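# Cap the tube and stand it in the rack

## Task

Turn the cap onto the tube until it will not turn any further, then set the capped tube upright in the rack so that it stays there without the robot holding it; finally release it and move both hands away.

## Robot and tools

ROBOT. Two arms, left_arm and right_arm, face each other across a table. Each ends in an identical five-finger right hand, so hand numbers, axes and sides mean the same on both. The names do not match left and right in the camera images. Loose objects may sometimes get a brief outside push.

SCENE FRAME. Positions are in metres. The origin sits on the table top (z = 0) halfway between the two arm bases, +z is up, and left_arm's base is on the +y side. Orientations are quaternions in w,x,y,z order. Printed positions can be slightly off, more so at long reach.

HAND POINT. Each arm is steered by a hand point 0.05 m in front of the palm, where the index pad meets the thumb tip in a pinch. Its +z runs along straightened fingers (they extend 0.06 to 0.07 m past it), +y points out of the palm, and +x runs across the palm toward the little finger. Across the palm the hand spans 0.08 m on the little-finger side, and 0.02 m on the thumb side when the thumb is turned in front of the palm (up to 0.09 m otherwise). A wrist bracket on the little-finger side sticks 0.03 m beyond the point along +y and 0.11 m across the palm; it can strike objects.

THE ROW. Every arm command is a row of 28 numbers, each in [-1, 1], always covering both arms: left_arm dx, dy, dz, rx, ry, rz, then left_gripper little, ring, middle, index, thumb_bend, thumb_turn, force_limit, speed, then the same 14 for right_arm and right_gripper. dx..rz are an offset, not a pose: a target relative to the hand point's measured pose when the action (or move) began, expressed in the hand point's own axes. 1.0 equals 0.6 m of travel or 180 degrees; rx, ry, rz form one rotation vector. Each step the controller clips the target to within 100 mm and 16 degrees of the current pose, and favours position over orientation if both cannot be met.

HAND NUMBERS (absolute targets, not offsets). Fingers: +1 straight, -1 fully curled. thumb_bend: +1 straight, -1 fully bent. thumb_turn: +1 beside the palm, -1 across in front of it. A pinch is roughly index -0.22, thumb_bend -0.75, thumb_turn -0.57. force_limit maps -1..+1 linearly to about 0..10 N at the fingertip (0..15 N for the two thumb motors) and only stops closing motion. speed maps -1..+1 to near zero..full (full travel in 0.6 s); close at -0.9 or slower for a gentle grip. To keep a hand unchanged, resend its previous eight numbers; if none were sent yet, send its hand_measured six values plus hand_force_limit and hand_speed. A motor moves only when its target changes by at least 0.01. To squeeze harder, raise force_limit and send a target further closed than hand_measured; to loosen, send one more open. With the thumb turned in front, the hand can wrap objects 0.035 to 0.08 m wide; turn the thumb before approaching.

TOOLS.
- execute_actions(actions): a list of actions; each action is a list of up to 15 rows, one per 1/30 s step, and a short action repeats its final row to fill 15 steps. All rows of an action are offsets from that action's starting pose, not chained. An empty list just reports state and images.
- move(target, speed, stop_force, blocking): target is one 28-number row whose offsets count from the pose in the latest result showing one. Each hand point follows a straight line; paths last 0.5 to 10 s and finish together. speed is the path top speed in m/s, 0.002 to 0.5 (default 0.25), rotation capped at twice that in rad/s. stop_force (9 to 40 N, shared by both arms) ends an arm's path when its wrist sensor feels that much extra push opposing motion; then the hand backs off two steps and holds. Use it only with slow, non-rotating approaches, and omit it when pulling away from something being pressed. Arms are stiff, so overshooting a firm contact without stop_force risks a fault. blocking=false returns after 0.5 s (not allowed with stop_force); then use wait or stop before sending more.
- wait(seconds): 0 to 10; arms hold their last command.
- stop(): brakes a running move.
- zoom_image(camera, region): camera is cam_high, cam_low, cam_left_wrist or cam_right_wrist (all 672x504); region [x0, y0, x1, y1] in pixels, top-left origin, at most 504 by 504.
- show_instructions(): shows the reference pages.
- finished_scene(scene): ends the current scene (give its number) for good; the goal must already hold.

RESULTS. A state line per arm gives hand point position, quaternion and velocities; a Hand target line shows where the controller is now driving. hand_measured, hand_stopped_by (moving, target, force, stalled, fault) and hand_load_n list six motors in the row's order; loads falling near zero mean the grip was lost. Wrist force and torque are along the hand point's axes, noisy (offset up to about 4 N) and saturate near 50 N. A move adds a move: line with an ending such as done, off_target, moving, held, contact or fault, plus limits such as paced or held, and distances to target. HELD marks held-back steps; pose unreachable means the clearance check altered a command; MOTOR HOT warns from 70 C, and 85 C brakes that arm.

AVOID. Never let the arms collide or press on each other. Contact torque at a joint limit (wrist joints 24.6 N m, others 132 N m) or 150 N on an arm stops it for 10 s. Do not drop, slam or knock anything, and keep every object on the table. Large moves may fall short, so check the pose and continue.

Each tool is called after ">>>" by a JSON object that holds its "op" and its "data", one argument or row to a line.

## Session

>>> {"op": "execute_actions", "data": {
  "actions": []
}}

Scene clock: 0.00 s.
left_arm: end_effector_position=(+0.2423, +0.4055, +0.4697) hand_measured=(+1.000, +1.000, +1.000, +1.000, +1.000, +1.000) hand_load_n=(+0.0, +0.0, +0.0, +0.0, +0.0, +0.0) hand_stopped_by=(target, target, target, target, target, target) hand_force_limit=0.00 hand_speed=-0.80 end_effector_quat_wxyz=(-0.006, +0.384, +0.923, +0.014) end_effector_velocity=(+0.000, -0.001, -0.000) end_effector_angular_velocity=(-0.002, -0.001, +0.000) | right_arm: end_effector_position=(+0.0985, -0.2523, +0.4728) hand_measured=(+1.000, +1.000, +1.000, +1.000, +1.000, +1.000) hand_load_n=(+0.0, +0.0, +0.0, +0.0, +0.0, +0.0) hand_stopped_by=(target, target, target, target, target, target) hand_force_limit=0.00 hand_speed=-0.80 end_effector_quat_wxyz=(-0.008, -0.299, +0.954, -0.006) end_effector_velocity=(-0.000, -0.000, +0.000) end_effector_angular_velocity=(-0.000, +0.000, -0.001)
Joint positions: left_arm=[ 0.531 -1.703  1.358  1.943  1.556 -1.862] | right_arm=[-1.208 -1.703  1.342  1.948  1.582 -1.861]
Joint velocities: left_arm=[ 0.     0.    -0.    -0.002 -0.    -0.   ] | right_arm=[-0.    -0.     0.     0.     0.     0.001]
Motor temperatures (°C, as the motors report them): left_arm=[30 29 31 41 36 37] | right_arm=[31 32 32 39 35 41]
Wrist force (N, on the end effector, along its own x y z axes, offset not removed): no reading
Wrist torque (N m, same axes, about the end effector's origin, offset not removed): no reading
Hand target (left_arm): +0.242, +0.406, +0.470; -0.006, +0.384, +0.923, +0.014
Hand target (right_arm): +0.099, -0.252, +0.473; -0.008, -0.299, +0.954, -0.006

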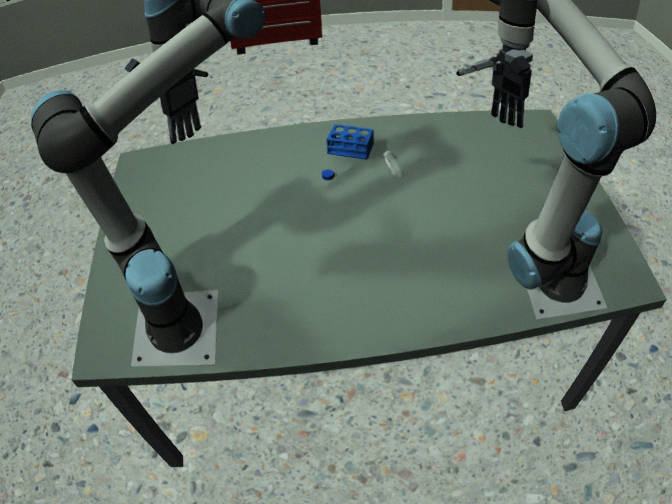

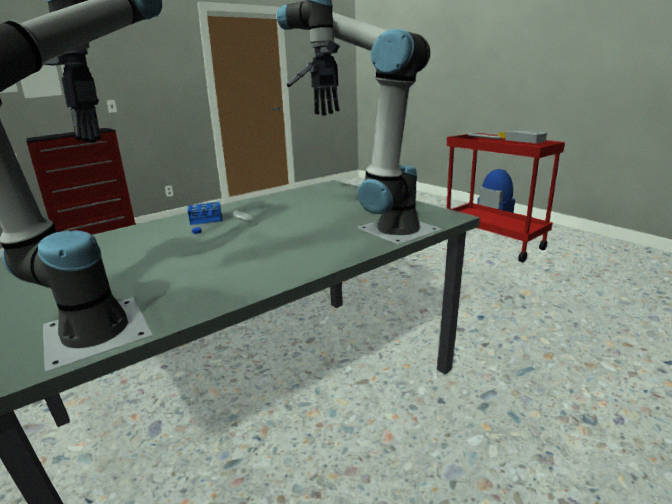

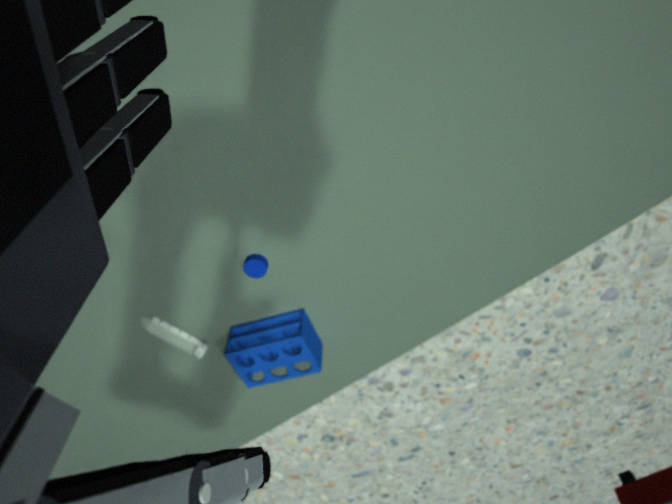

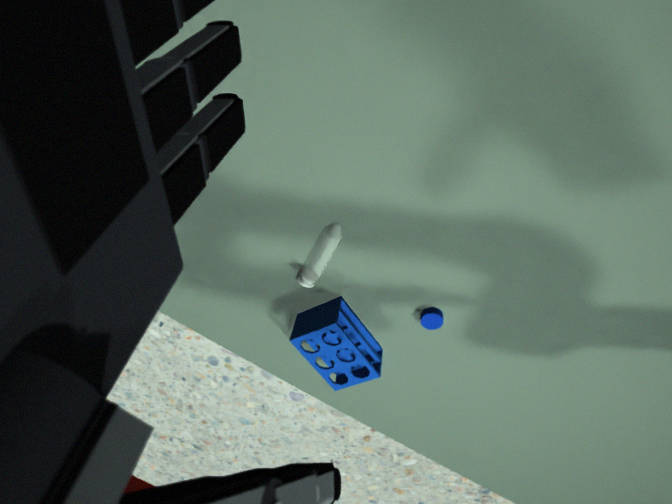

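>>> {"op": "move", "data": {
  "target": [-0.45,-0.17,0.27,0,0,-0.278,1,1,0.5,0.5,-0.2,-0.75,0.6,0.5, 0,0,0,0,0,0,1,1,1,0.5,-0.45,-0.57,0,0.5],
  "speed": 0.4
}}

>>> {"op": "move", "data": {
  "target": [-0.155,-0.43,0.36,0.36,0,0,1,1,0.5,0.5,-0.2,-0.75,0.6,0.5, 0,0,0,0,0,0,1,1,1,0.5,-0.45,-0.57,0,0.5],
  "speed": 0.4
}}

Scene clock: 14.00 s.
left_arm: end_effector_position=(+0.3604, +0.1472, +0.3003) hand_measured=(+1.000, +1.000, +0.500, +0.500, -0.200, -0.750) hand_load_n=(+0.0, +0.0, +0.0, +0.0, +0.0, +0.0) hand_stopped_by=(target, target, target, target, target, target) hand_force_limit=0.60 hand_speed=0.50 end_effector_quat_wxyz=(-0.001, +0.042, -0.999, -0.015) end_effector_velocity=(+0.001, -0.002, +0.000) end_effector_angular_velocity=(+0.004, +0.004, +0.007) | right_arm: end_effector_position=(+0.0985, -0.2523, +0.4728) hand_measured=(+1.000, +1.000, +1.000, +0.500, -0.450, -0.570) hand_load_n=(+0.0, +0.0, +0.0, +0.0, +0.0, +0.0) hand_stopped_by=(target, target, target, target, target, target) hand_force_limit=0.00 hand_speed=0.50 end_effector_quat_wxyz=(-0.008, -0.299, +0.954, -0.006) end_effector_velocity=(+0.000, -0.000, -0.000) end_effector_angular_velocity=(-0.000, +0.000, -0.001)
Joint positions: left_arm=[ 0.525 -0.908  0.785  1.721  1.555 -2.741] | right_arm=[-1.208 -1.703  1.342  1.948  1.582 -1.861]
Joint velocities: left_arm=[ 0.002  0.013 -0.02   0.013  0.001 -0.005] | right_arm=[-0.001  0.     0.     0.     0.     0.   ]
Motor temperatures (°C, as the motors report them): left_arm=[30 29 31 41 36 37] | right_arm=[31 32 32 39 35 41]
Wrist force (N, on the end effector, along its own x y z axes, offset not removed): left_arm=[2.2 1.0 0.6] | right_arm=[0.3 1.4 -0.5]
Wrist torque (N m, same axes, about the end effector's origin, offset not removed): left_arm=[0.18 -0.46 0.36] | right_arm=[0.33 0.06 -0.01]
Hand target (left_arm): +0.361, +0.147, +0.300; +0.001, -0.042, +0.999, +0.015
Hand target (right_arm): +0.099, -0.252, +0.473; -0.008, -0.299, +0.954, -0.006
Off the commanded pose (left_arm): 0.001 m, 0 deg.
Off the commanded pose (right_arm): 0.000 m, 0 deg.
move: done

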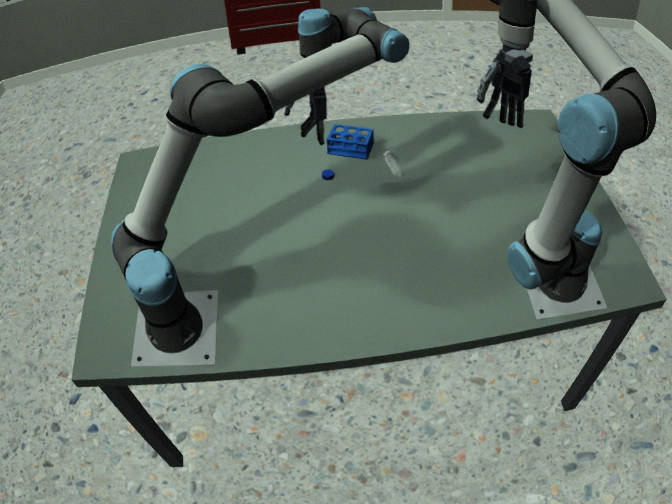

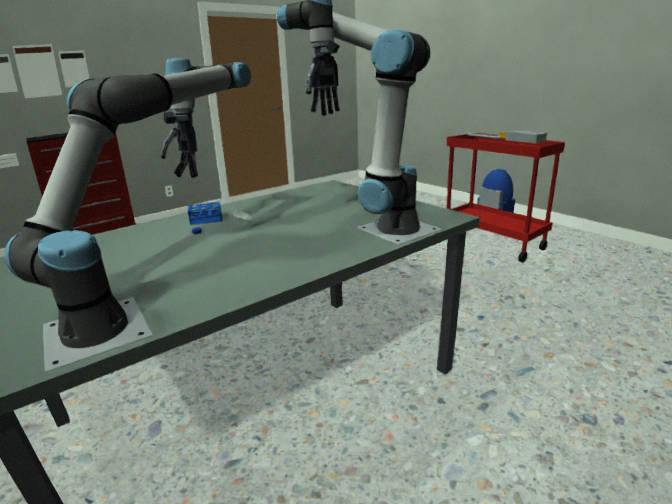

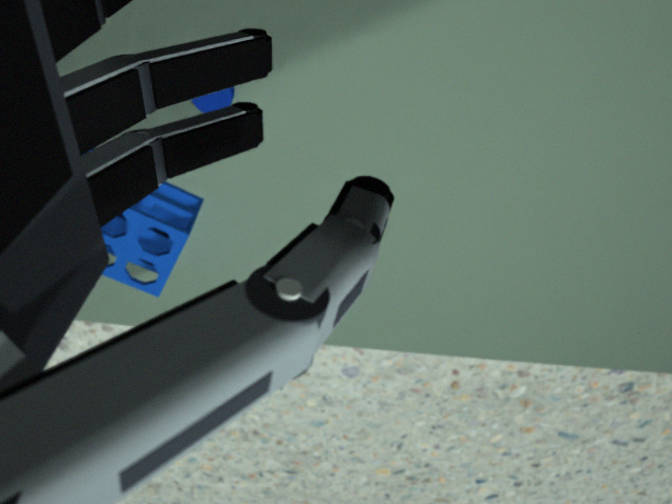

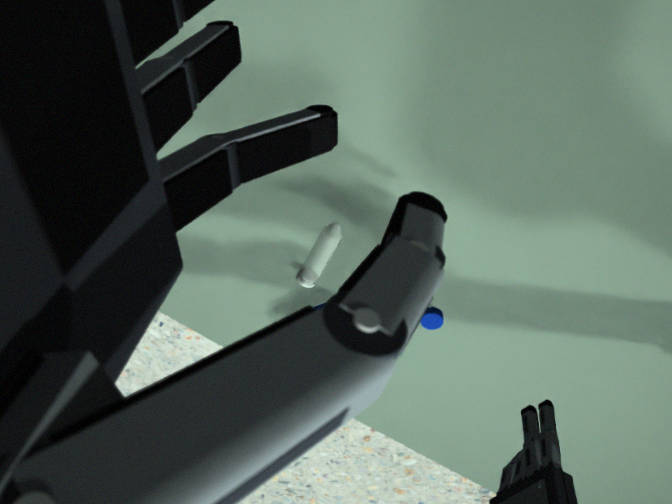

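Scene clock: 16.17 s.
left_arm: end_effector_position=(+0.4751, -0.0955, +0.0770) hand_measured=(+1.000, +1.000, +0.500, +0.500, -0.200, -0.750) hand_load_n=(+0.0, +0.0, +0.0, +0.0, +0.0, +0.0) hand_stopped_by=(target, target, target, target, target, target) hand_force_limit=0.60 hand_speed=0.50 end_effector_quat_wxyz=(-0.024, +0.035, -0.852, +0.522) end_effector_velocity=(+0.001, -0.001, -0.002) end_effector_angular_velocity=(-0.008, -0.002, +0.003) | right_arm: end_effector_position=(+0.0985, -0.2523, +0.4728) hand_measured=(+1.000, +1.000, +1.000, +0.500, -0.450, -0.570) hand_load_n=(+0.0, +0.0, +0.0, +0.0, +0.0, +0.0) hand_stopped_by=(target, target, target, target, target, target) hand_force_limit=0.00 hand_speed=0.50 end_effector_quat_wxyz=(-0.008, -0.299, +0.954, -0.006) end_effector_velocity=(-0.000, +0.000, -0.000) end_effector_angular_velocity=(-0.000, +0.001, +0.000)
Joint positions: left_arm=[ 0.679 -0.818  1.192  0.165  2.058 -2.865] | right_arm=[-1.208 -1.703  1.342  1.948  1.582 -1.861]
Joint velocities: left_arm=[ 0.001  0.001  0.006 -0.016 -0.001 -0.004] | right_arm=[0.001 0.    0.    0.    0.    0.   ]
Motor temperatures (°C, as the motors report them): left_arm=[30 29 31 41 36 37] | right_arm=[31 32 32 39 35 41]
Wrist force (N, on the end effector, along its own x y z axes, offset not removed): left_arm=[2.4 1.1 0.7] | right_arm=[2.0 1.2 0.7]
Wrist torque (N m, same axes, about the end effector's origin, offset not removed): left_arm=[0.15 -0.54 0.29] | right_arm=[0.23 -0.32 0.17]
Hand target (left_arm): +0.475, -0.096, +0.077; +0.024, -0.035, +0.852, -0.523
Hand target (right_arm): +0.099, -0.252, +0.473; -0.008, -0.299, +0.954, -0.006
Off the commanded pose (left_arm): 0.000 m, 0 deg.
Off the commanded pose (right_arm): 0.000 m, 0 deg.
move: done

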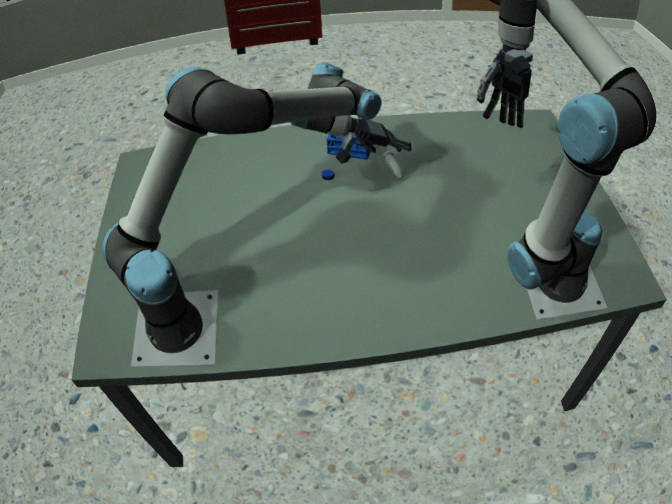

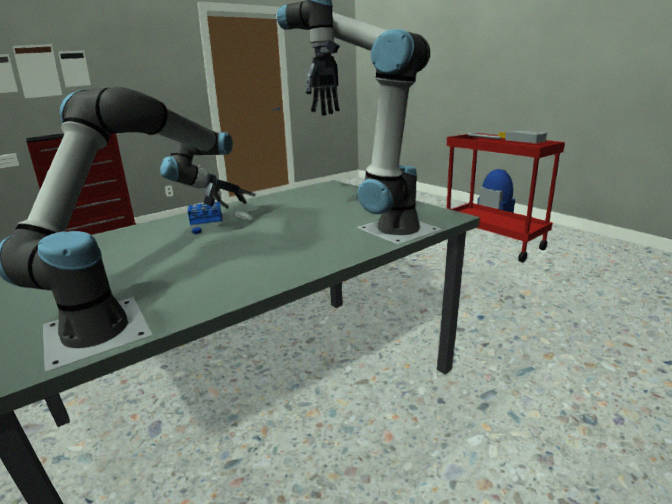

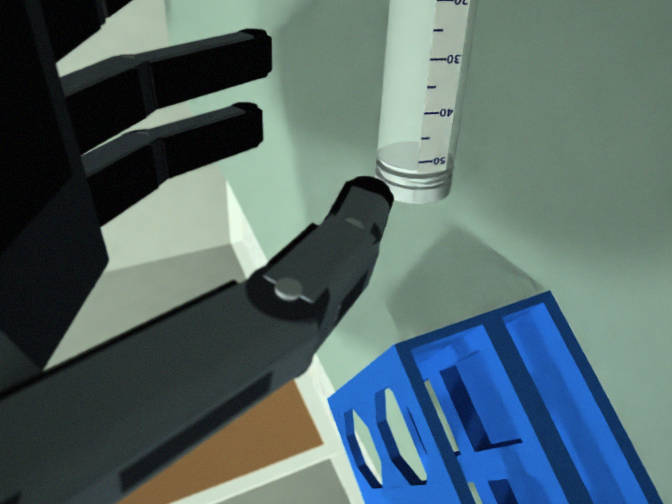

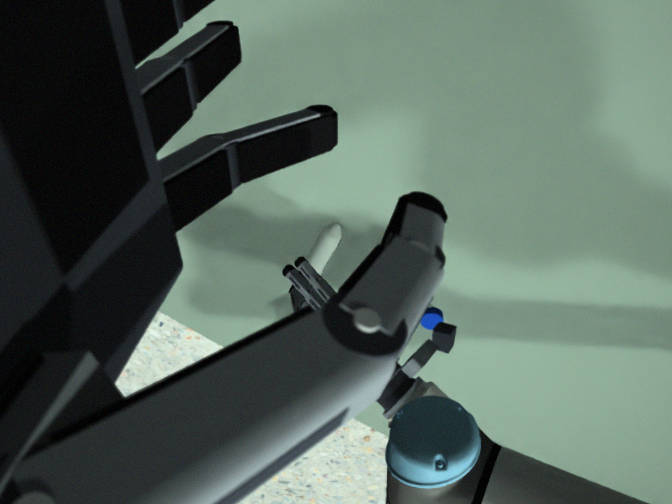

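>>> {"op": "move", "data": {
  "target": [0.02,0.017,0.07,0,0,0,1,1,0.5,0.5,-0.2,-0.75,0.6,0.5, 0,0,0,0,0,0,1,1,1,0.5,-0.45,-0.57,0,0.5],
  "speed": 0.08
}}

Scene clock: 19.70 s.
left_arm: end_effector_position=(+0.4660, -0.1291, +0.0490) hand_measured=(+1.000, +1.000, +0.500, +0.500, -0.200, -0.750) hand_load_n=(+0.0, +0.0, +0.0, +0.0, +0.0, +0.0) hand_stopped_by=(target, target, target, target, target, target) hand_force_limit=0.60 hand_speed=0.50 end_effector_quat_wxyz=(-0.024, +0.035, -0.852, +0.522) end_effector_velocity=(-0.001, -0.003, -0.000) end_effector_angular_velocity=(-0.001, -0.001, -0.002) | right_arm: end_effector_position=(+0.0985, -0.2523, +0.4728) hand_measured=(+1.000, +1.000, +1.000, +0.500, -0.450, -0.570) hand_load_n=(+0.0, +0.0, +0.0, +0.0, +0.0, +0.0) hand_stopped_by=(target, target, target, target, target, target) hand_force_limit=0.00 hand_speed=0.50 end_effector_quat_wxyz=(-0.008, -0.299, +0.954, -0.006) end_effector_velocity=(+0.000, -0.000, +0.000) end_effector_angular_velocity=(-0.000, +0.001, -0.001)
Joint positions: left_arm=[ 0.635 -0.756  1.153  0.13   2.02  -2.89 ] | right_arm=[-1.208 -1.703  1.342  1.948  1.582 -1.861]
Joint velocities: left_arm=[-0.004  0.002 -0.003 -0.001 -0.002 -0.001] | right_arm=[-0.     0.    -0.     0.001 -0.     0.   ]
Motor temperatures (°C, as the motors report them): left_arm=[30 29 31 41 36 37] | right_arm=[31 32 32 39 35 41]
Wrist force (N, on the end effector, along its own x y z axes, offset not removed): left_arm=[1.7 1.3 0.8] | right_arm=[-0.6 0.8 -1.2]
Wrist torque (N m, same axes, about the end effector's origin, offset not removed): left_arm=[0.18 -0.52 0.23] | right_arm=[0.31 0.22 -0.13]
Hand target (left_arm): +0.466, -0.129, +0.049; +0.024, -0.035, +0.852, -0.522
Hand target (right_arm): +0.099, -0.252, +0.473; -0.008, -0.299, +0.954, -0.006
Off the commanded pose (left_arm): 0.000 m, 0 deg.
Off the commanded pose (right_arm): 0.000 m, 0 deg.
move: done

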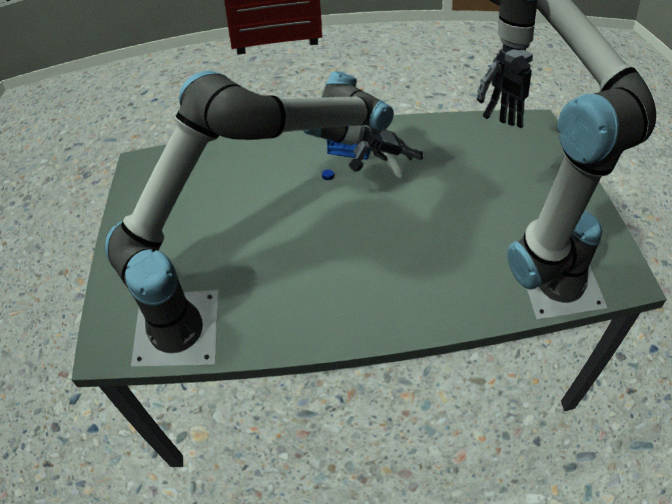

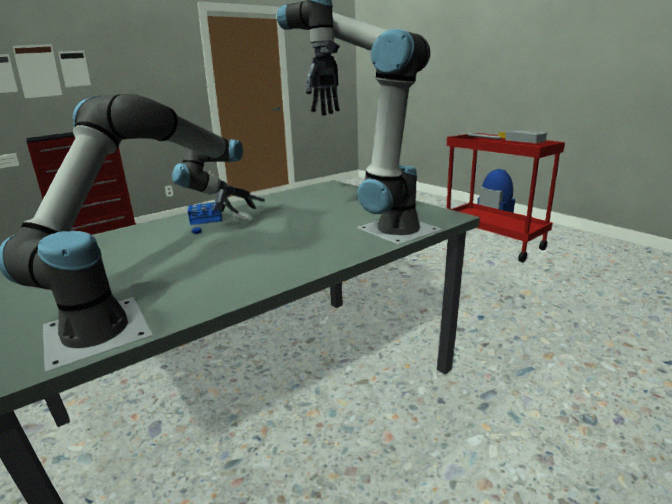

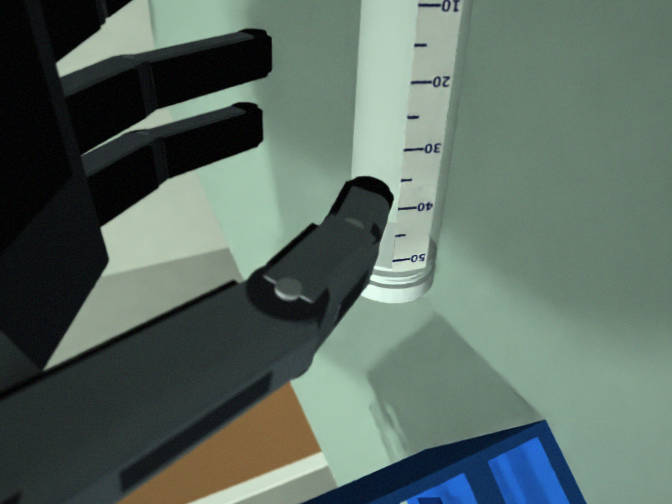

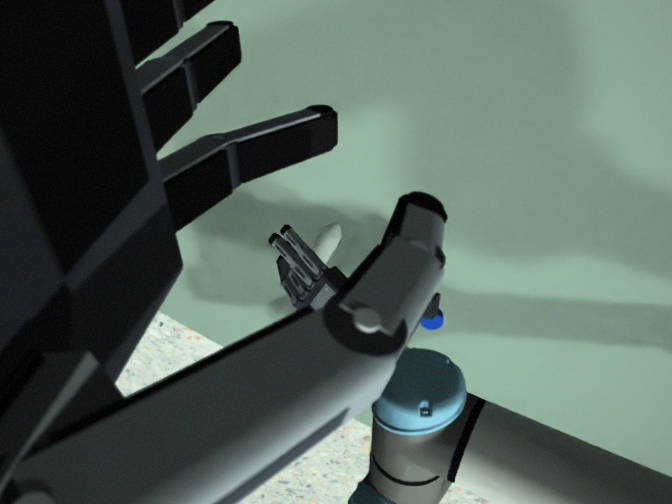

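>>> {"op": "move", "data": {
  "target": [0.017,0.047,0.022,0,-0.04,-0.02,1,1,0.5,0.5,-0.2,-0.75,0.6,0.5, 0,0,0,0,0,0,1,1,1,0.5,-0.45,-0.57,0,0.5],
  "speed": 0.04
}}

>>> {"op": "move", "data": {
  "target": [0,0,0,0,0,0,1,1,-0.4,-0.4,-0.9,-0.75,0.6,-0.85, 0,0,0,0,0,0,1,1,1,0.5,-0.45,-0.57,0,0.5]
}}

Scene clock: 26.93 s.
left_arm: end_effector_position=(+0.4560, -0.1289, +0.0181) hand_measured=(+1.000, +1.000, +0.500, +0.500, -0.200, -0.750) hand_load_n=(+0.0, +0.0, +0.0, +0.0, +0.0, +0.0) hand_stopped_by=(target, target, target, target, target, target) hand_force_limit=0.60 hand_speed=0.50 end_effector_quat_wxyz=(-0.060, +0.094, -0.847, +0.519) end_effector_velocity=(-0.002, -0.001, -0.003) end_effector_angular_velocity=(+0.001, +0.000, +0.007) | right_arm: end_effector_position=(+0.0985, -0.2523, +0.4728) hand_measured=(+1.000, +1.000, +1.000, +0.500, -0.450, -0.570) hand_load_n=(+0.0, +0.0, +0.0, +0.0, +0.0, +0.0) hand_stopped_by=(target, target, target, target, target, target) hand_force_limit=0.00 hand_speed=0.50 end_effector_quat_wxyz=(-0.008, -0.299, +0.954, -0.006) end_effector_velocity=(+0.000, -0.000, +0.000) end_effector_angular_velocity=(+0.000, -0.000, -0.001)
Joint positions: left_arm=[ 0.577 -0.777  1.276 -0.009  1.847 -2.992] | right_arm=[-1.208 -1.703  1.342  1.948  1.582 -1.861]
Joint velocities: left_arm=[-0.007  0.     0.007 -0.008 -0.012 -0.006] | right_arm=[-0.001 -0.001 -0.     0.    -0.    -0.   ]
Motor temperatures (°C, as the motors report them): left_arm=[30 29 31 41 36 37] | right_arm=[31 32 32 39 35 41]
Wrist force (N, on the end effector, along its own x y z axes, offset not removed): left_arm=[4.3 2.2 1.4] | right_arm=[0.0 2.0 1.8]
Wrist torque (N m, same axes, about the end effector's origin, offset not removed): left_arm=[0.36 -0.89 0.47] | right_arm=[0.25 0.04 0.05]
Hand target (left_arm): +0.456, -0.129, +0.018; +0.061, -0.095, +0.847, -0.519
Hand target (right_arm): +0.099, -0.252, +0.473; -0.008, -0.299, +0.954, -0.006
Off the commanded pose (left_arm): 0.000 m, 0 deg.
Off the commanded pose (right_arm): 0.000 m, 0 deg.
move: done

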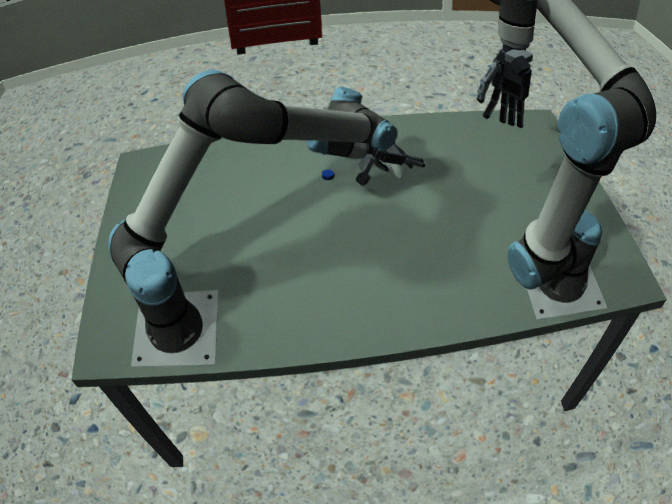

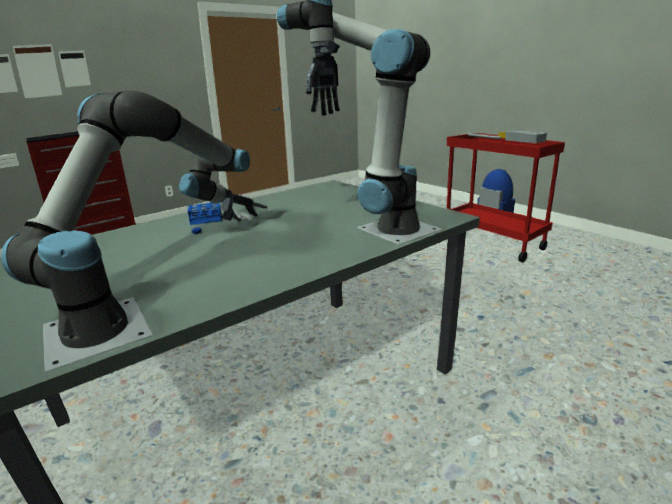

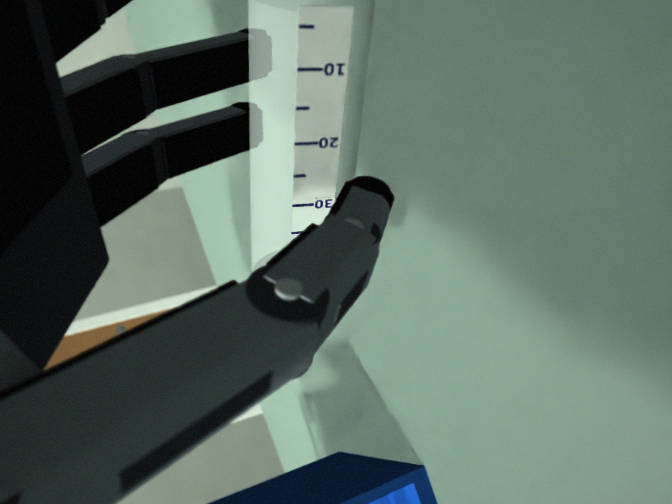

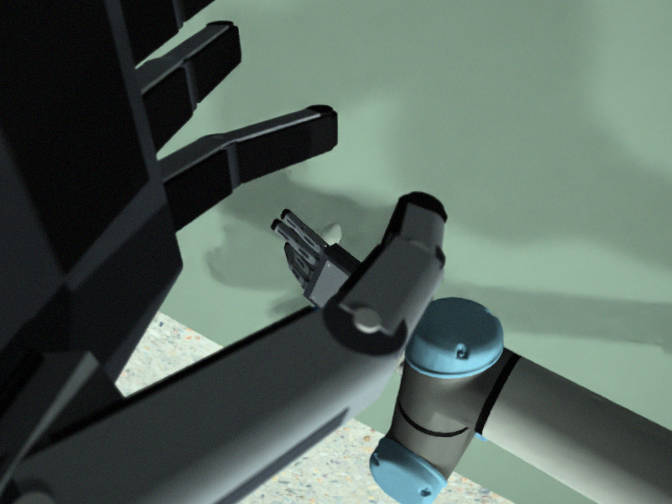

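Scene clock: 29.47 s.
left_arm: end_effector_position=(+0.4560, -0.1289, +0.0181) hand_measured=(+1.000, +1.000, +0.238, +0.122, -0.534, -0.750) hand_load_n=(+0.0, +0.0, +7.5, +16.0, +11.5, -2.5) hand_stopped_by=(target, target, force, force, force, target) hand_force_limit=0.60 hand_speed=-0.85 end_effector_quat_wxyz=(-0.060, +0.094, -0.847, +0.519) end_effector_velocity=(-0.000, +0.000, -0.000) end_effector_angular_velocity=(+0.001, +0.001, +0.000) | right_arm: end_effector_position=(+0.0985, -0.2523, +0.4728) hand_measured=(+1.000, +1.000, +1.000, +0.500, -0.450, -0.570) hand_load_n=(+0.0, +0.0, +0.0, +0.0, +0.0, +0.0) hand_stopped_by=(target, target, target, target, target, target) hand_force_limit=0.00 hand_speed=0.50 end_effector_quat_wxyz=(-0.008, -0.299, +0.954, -0.006) end_effector_velocity=(-0.000, +0.000, +0.000) end_effector_angular_velocity=(+0.000, +0.000, +0.001)
Joint positions: left_arm=[ 0.577 -0.777  1.276 -0.009  1.847 -2.992] | right_arm=[-1.208 -1.703  1.342  1.948  1.582 -1.861]
Joint velocities: left_arm=[ 0.     0.     0.     0.001 -0.    -0.   ] | right_arm=[ 0.001 -0.     0.     0.    -0.    -0.   ]
Motor temperatures (°C, as the motors report them): left_arm=[30 29 31 41 36 37] | right_arm=[31 32 32 39 35 41]
Wrist force (N, on the end effector, along its own x y z axes, offset not removed): left_arm=[2.5 -10.9 0.7] | right_arm=[1.0 0.2 0.2]
Wrist torque (N m, same axes, about the end effector's origin, offset not removed): left_arm=[0.47 -0.56 -0.01] | right_arm=[0.07 -0.05 -0.01]
Hand target (left_arm): +0.456, -0.129, +0.018; +0.060, -0.094, +0.847, -0.519
Hand target (right_arm): +0.099, -0.252, +0.473; -0.008, -0.299, +0.954, -0.006
Off the commanded pose (left_arm): 0.000 m, 0 deg.
Off the commanded pose (right_arm): 0.000 m, 0 deg.
move: done

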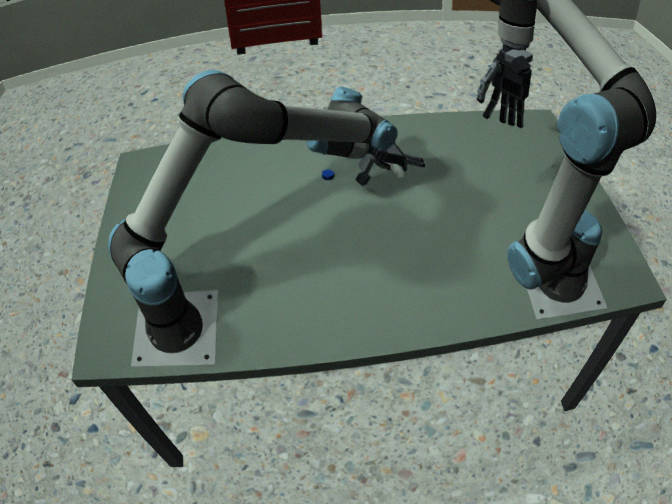

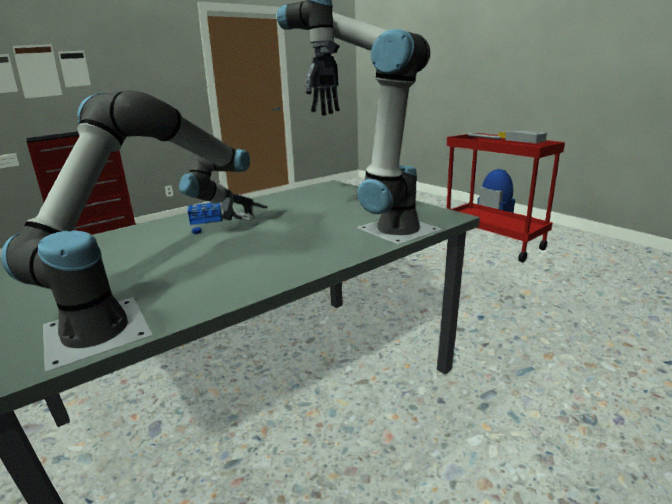

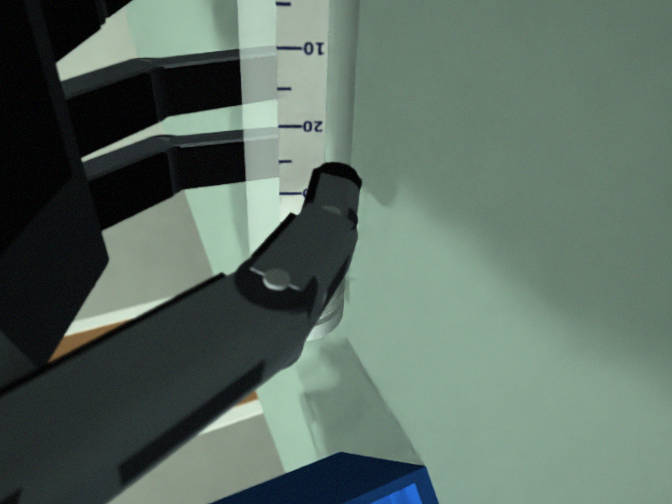

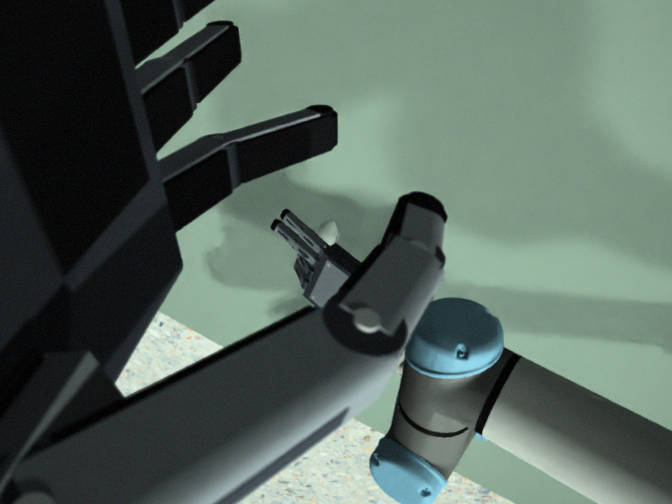

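>>> {"op": "move", "data": {
  "target": [0,-0.03,-0.015,0,0,0,1,1,-0.4,-0.4,-0.9,-0.75,0.6,-0.85, 0,0,0,0,0,0,1,1,1,0.5,-0.45,-0.57,0,0.5],
  "speed": 0.05
}}

>>> {"op": "move", "data": {
  "target": [0,-0.24,-0.12,0,0,0,1,1,-0.42,-0.4,-0.9,-0.75,0.6,-0.85, 0,0,0,0,0,0,1,1,1,0.5,-0.45,-0.57,0,0.5],
  "speed": 0.15
}}

>>> {"op": "move", "data": {
  "target": [0.24,0.2,-0.4,0,-0.227,0.445,1,1,-0.42,-0.4,-0.9,-0.75,0.6,-0.85, 0,0,0,0,0,0,1,1,1,0.5,-0.45,-0.57,0,0.5],
  "speed": 0.35
}}

Scene clock: 36.13 s.
left_arm: end_effector_position=(+0.4560, -0.1290, +0.0380) hand_measured=(+1.000, +1.000, +0.236, +0.122, -0.534, -0.750) hand_load_n=(+0.0, +0.0, +0.0, +16.0, +11.5, -2.5) hand_stopped_by=(target, target, force, force, force, target) hand_force_limit=0.60 hand_speed=-0.85 end_effector_quat_wxyz=(-0.061, +0.094, -0.847, +0.519) end_effector_velocity=(+0.000, +0.000, +0.002) end_effector_angular_velocity=(+0.000, +0.000, +0.000) | right_arm: end_effector_position=(+0.0985, -0.2523, +0.4728) hand_measured=(+1.000, +1.000, +1.000, +0.500, -0.450, -0.570) hand_load_n=(+0.0, +0.0, +0.0, +0.0, +0.0, +0.0) hand_stopped_by=(target, target, target, target, target, target) hand_force_limit=0.00 hand_speed=0.50 end_effector_quat_wxyz=(-0.008, -0.299, +0.954, -0.006) end_effector_velocity=(+0.000, -0.000, -0.000) end_effector_angular_velocity=(-0.000, +0.001, +0.000)
Joint positions: left_arm=[ 0.577 -0.8    1.261  0.029  1.847 -2.992] | right_arm=[-1.208 -1.703  1.342  1.948  1.582 -1.861]
Joint velocities: left_arm=[ 0.    -0.001 -0.002  0.004  0.     0.   ] | right_arm=[-0.     0.001  0.     0.001 -0.    -0.001]
Motor temperatures (°C, as the motors report them): left_arm=[30 29 31 41 36 37] | right_arm=[31 32 32 39 35 41]
Wrist force (N, on the end effector, along its own x y z axes, offset not removed): left_arm=[1.5 1.1 1.0] | right_arm=[0.2 1.7 0.6]
Wrist torque (N m, same axes, about the end effector's origin, offset not removed): left_arm=[0.11 -0.44 0.18] | right_arm=[0.30 0.10 0.00]
Hand target (left_arm): +0.456, -0.129, +0.038; +0.060, -0.094, +0.847, -0.519
Hand target (right_arm): +0.099, -0.252, +0.473; -0.008, -0.299, +0.954, -0.006
Off the commanded pose (left_arm): 0.000 m, 0 deg.
Off the commanded pose (right_arm): 0.000 m, 0 deg.
move: done

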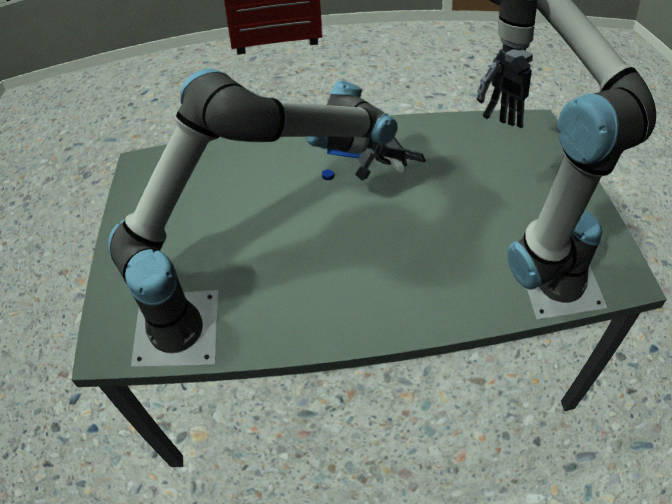

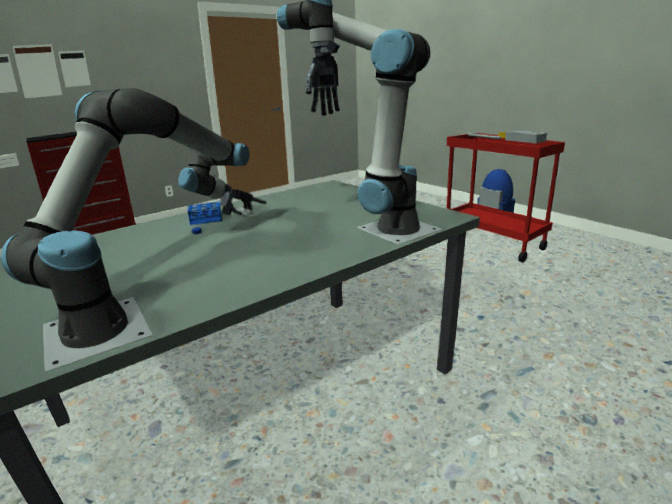

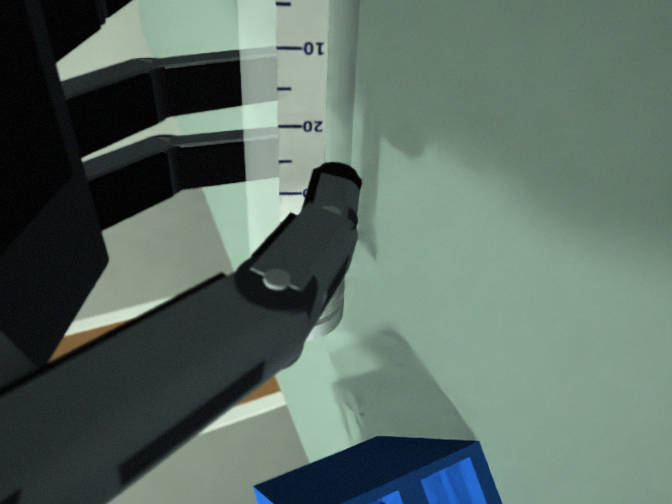

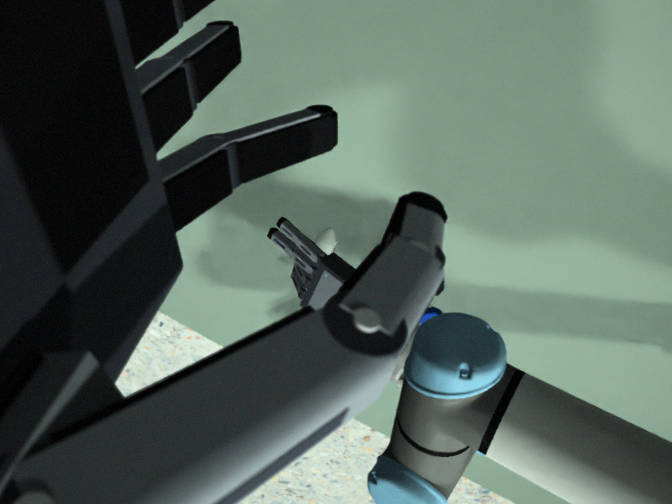

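Scene clock: 37.73 s.
left_arm: end_effector_position=(+0.4555, -0.1299, +0.1989) hand_measured=(+1.000, +1.000, +0.124, +0.122, -0.530, -0.750) hand_load_n=(+0.0, +0.0, +8.5, +12.0, +16.5, +2.0) hand_stopped_by=(target, target, force, force, force, target) hand_force_limit=0.60 hand_speed=-0.85 end_effector_quat_wxyz=(-0.061, +0.094, -0.847, +0.520) end_effector_velocity=(-0.001, -0.001, +0.001) end_effector_angular_velocity=(+0.001, +0.001, -0.002) | right_arm: end_effector_position=(+0.0985, -0.2523, +0.4728) hand_measured=(+1.000, +1.000, +1.000, +0.500, -0.450, -0.570) hand_load_n=(+0.0, +0.0, +0.0, +0.0, +0.0, +0.0) hand_stopped_by=(target, target, target, target, target, target) hand_force_limit=0.00 hand_speed=0.50 end_effector_quat_wxyz=(-0.008, -0.299, +0.954, -0.006) end_effector_velocity=(-0.000, -0.000, +0.000) end_effector_angular_velocity=(+0.000, -0.001, +0.001)
Joint positions: left_arm=[ 0.576 -0.918  1.036  0.371  1.846 -2.993] | right_arm=[-1.208 -1.703  1.342  1.948  1.582 -1.861]
Joint velocities: left_arm=[-0.001  0.002 -0.006  0.006  0.     0.   ] | right_arm=[ 0.    -0.001 -0.    -0.     0.    -0.001]
Motor temperatures (°C, as the motors report them): left_arm=[30 29 31 41 36 37] | right_arm=[31 32 32 39 35 41]
Wrist force (N, on the end effector, along its own x y z axes, offset not removed): left_arm=[1.8 1.0 0.6] | right_arm=[1.7 1.5 2.1]
Wrist torque (N m, same axes, about the end effector's origin, offset not removed): left_arm=[0.13 -0.49 0.20] | right_arm=[0.22 -0.33 0.16]
Hand target (left_arm): +0.456, -0.130, +0.199; +0.061, -0.094, +0.847, -0.519
Hand target (right_arm): +0.099, -0.252, +0.473; -0.008, -0.299, +0.954, -0.006
Off the commanded pose (left_arm): 0.000 m, 0 deg.
Off the commanded pose (right_arm): 0.000 m, 0 deg.
move: done

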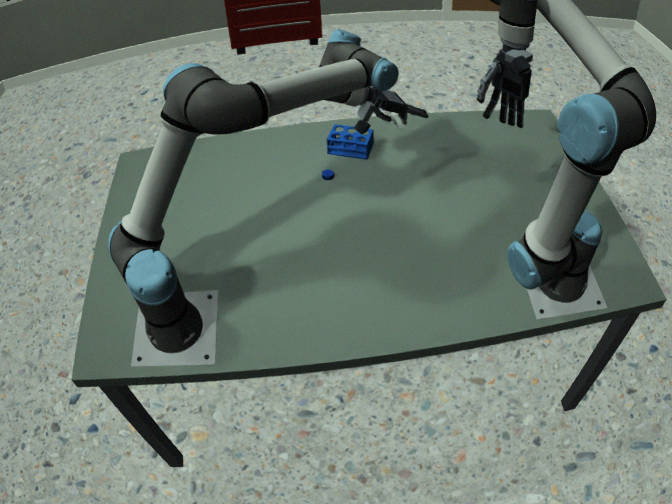

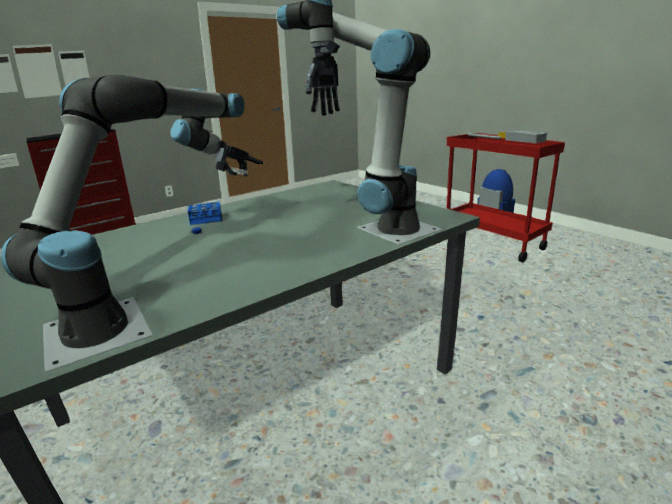

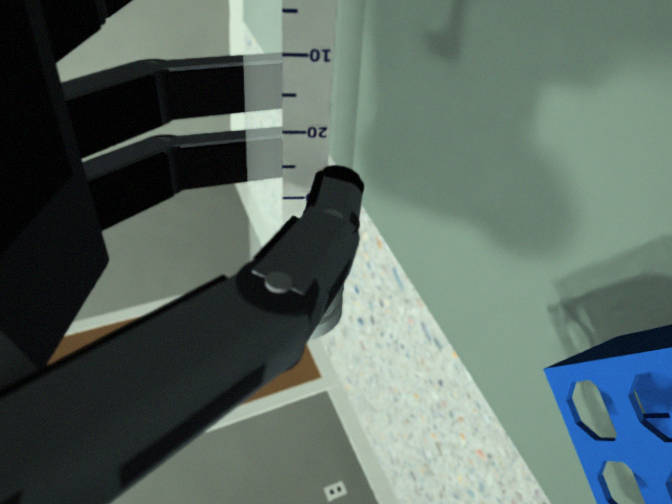

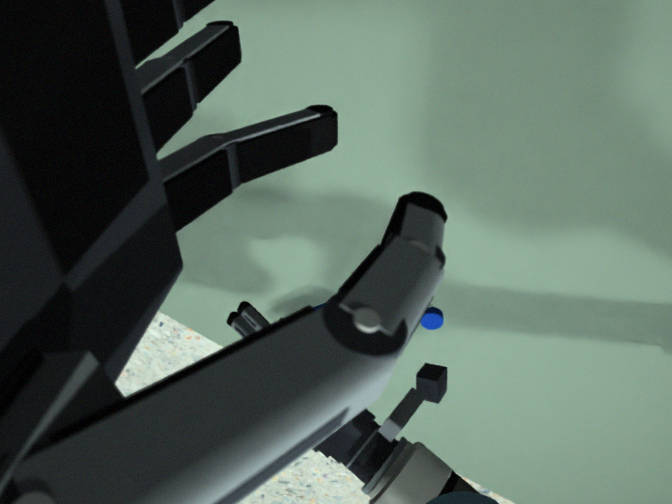

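Scene clock: 40.67 s.
left_arm: end_effector_position=(+0.2557, +0.0996, +0.1996) hand_measured=(+1.000, +1.000, +0.124, +0.122, -0.530, -0.750) hand_load_n=(+0.0, +0.0, +8.5, +12.0, +16.5, +1.5) hand_stopped_by=(target, target, force, force, force, target) hand_force_limit=0.60 hand_speed=-0.85 end_effector_quat_wxyz=(+0.642, +0.299, +0.640, -0.299) end_effector_velocity=(-0.001, +0.000, -0.000) end_effector_angular_velocity=(-0.005, -0.013, -0.001) | right_arm: end_effector_position=(+0.0985, -0.2523, +0.4728) hand_measured=(+1.000, +1.000, +1.000, +0.500, -0.450, -0.570) hand_load_n=(+0.0, +0.0, +0.0, +0.0, +0.0, +0.0) hand_stopped_by=(target, target, target, target, target, target) hand_force_limit=0.00 hand_speed=0.50 end_effector_quat_wxyz=(-0.008, -0.299, +0.954, -0.006) end_effector_velocity=(-0.000, -0.000, +0.000) end_effector_angular_velocity=(+0.000, -0.001, -0.000)
Joint positions: left_arm=[-0.143 -1.567  2.52  -0.956  0.692 -1.567] | right_arm=[-1.208 -1.703  1.342  1.948  1.582 -1.861]
Joint velocities: left_arm=[-0.003  0.006  0.01  -0.036 -0.002  0.022] | right_arm=[-0.    -0.001 -0.    -0.    -0.    -0.   ]
Motor temperatures (°C, as the motors report them): left_arm=[30 29 31 41 36 37] | right_arm=[31 32 32 39 35 41]
Wrist force (N, on the end effector, along its own x y z axes, offset not removed): left_arm=[1.8 2.0 0.9] | right_arm=[1.8 0.0 -0.3]
Wrist torque (N m, same axes, about the end effector's origin, offset not removed): left_arm=[0.30 -0.38 0.17] | right_arm=[0.19 -0.11 0.04]
Hand target (left_arm): +0.256, +0.100, +0.200; +0.642, +0.300, +0.639, -0.299
Hand target (right_arm): +0.099, -0.252, +0.473; -0.008, -0.299, +0.954, -0.006
Off the commanded pose (left_arm): 0.001 m, 0 deg.
Off the commanded pose (right_arm): 0.000 m, 0 deg.
move: done

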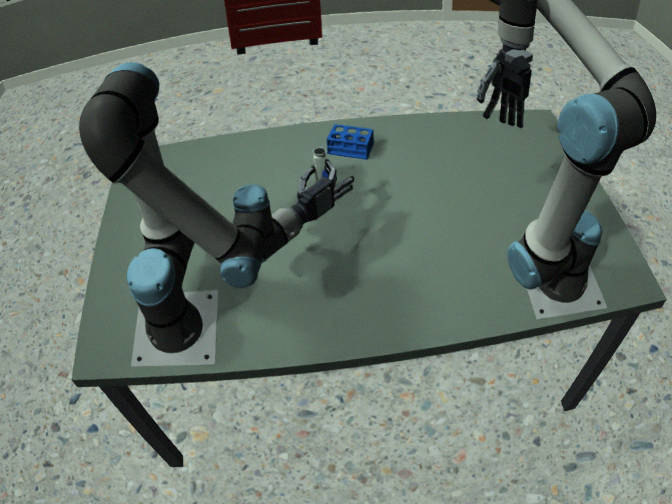

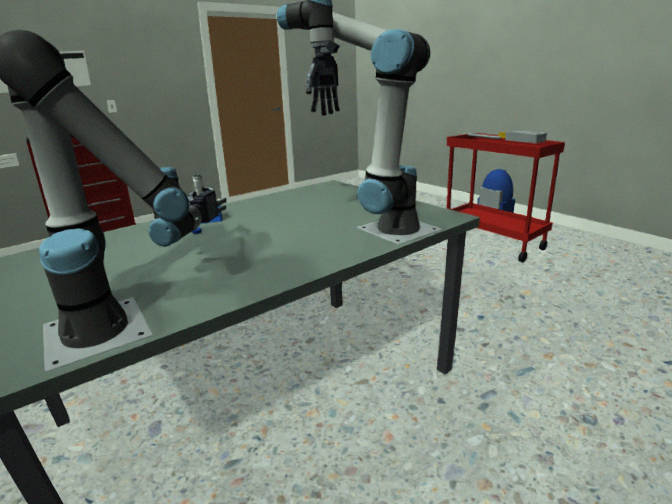

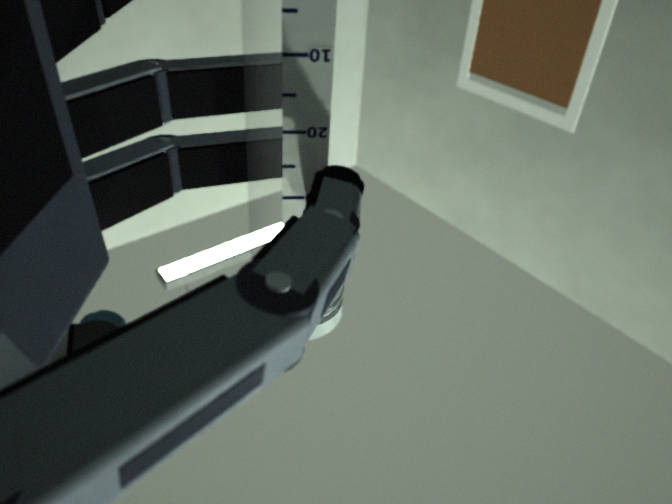

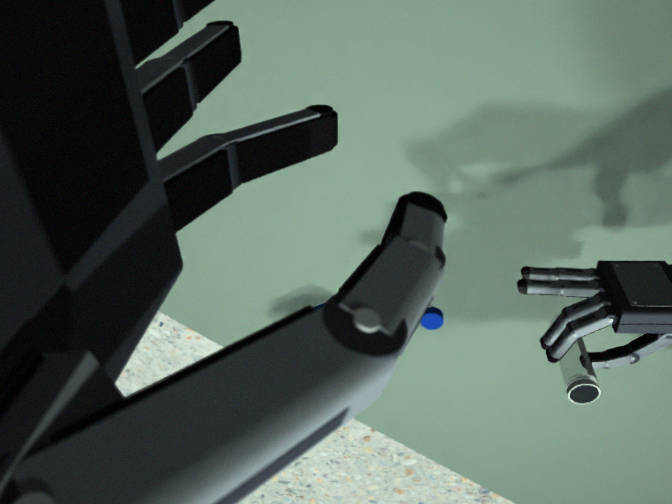

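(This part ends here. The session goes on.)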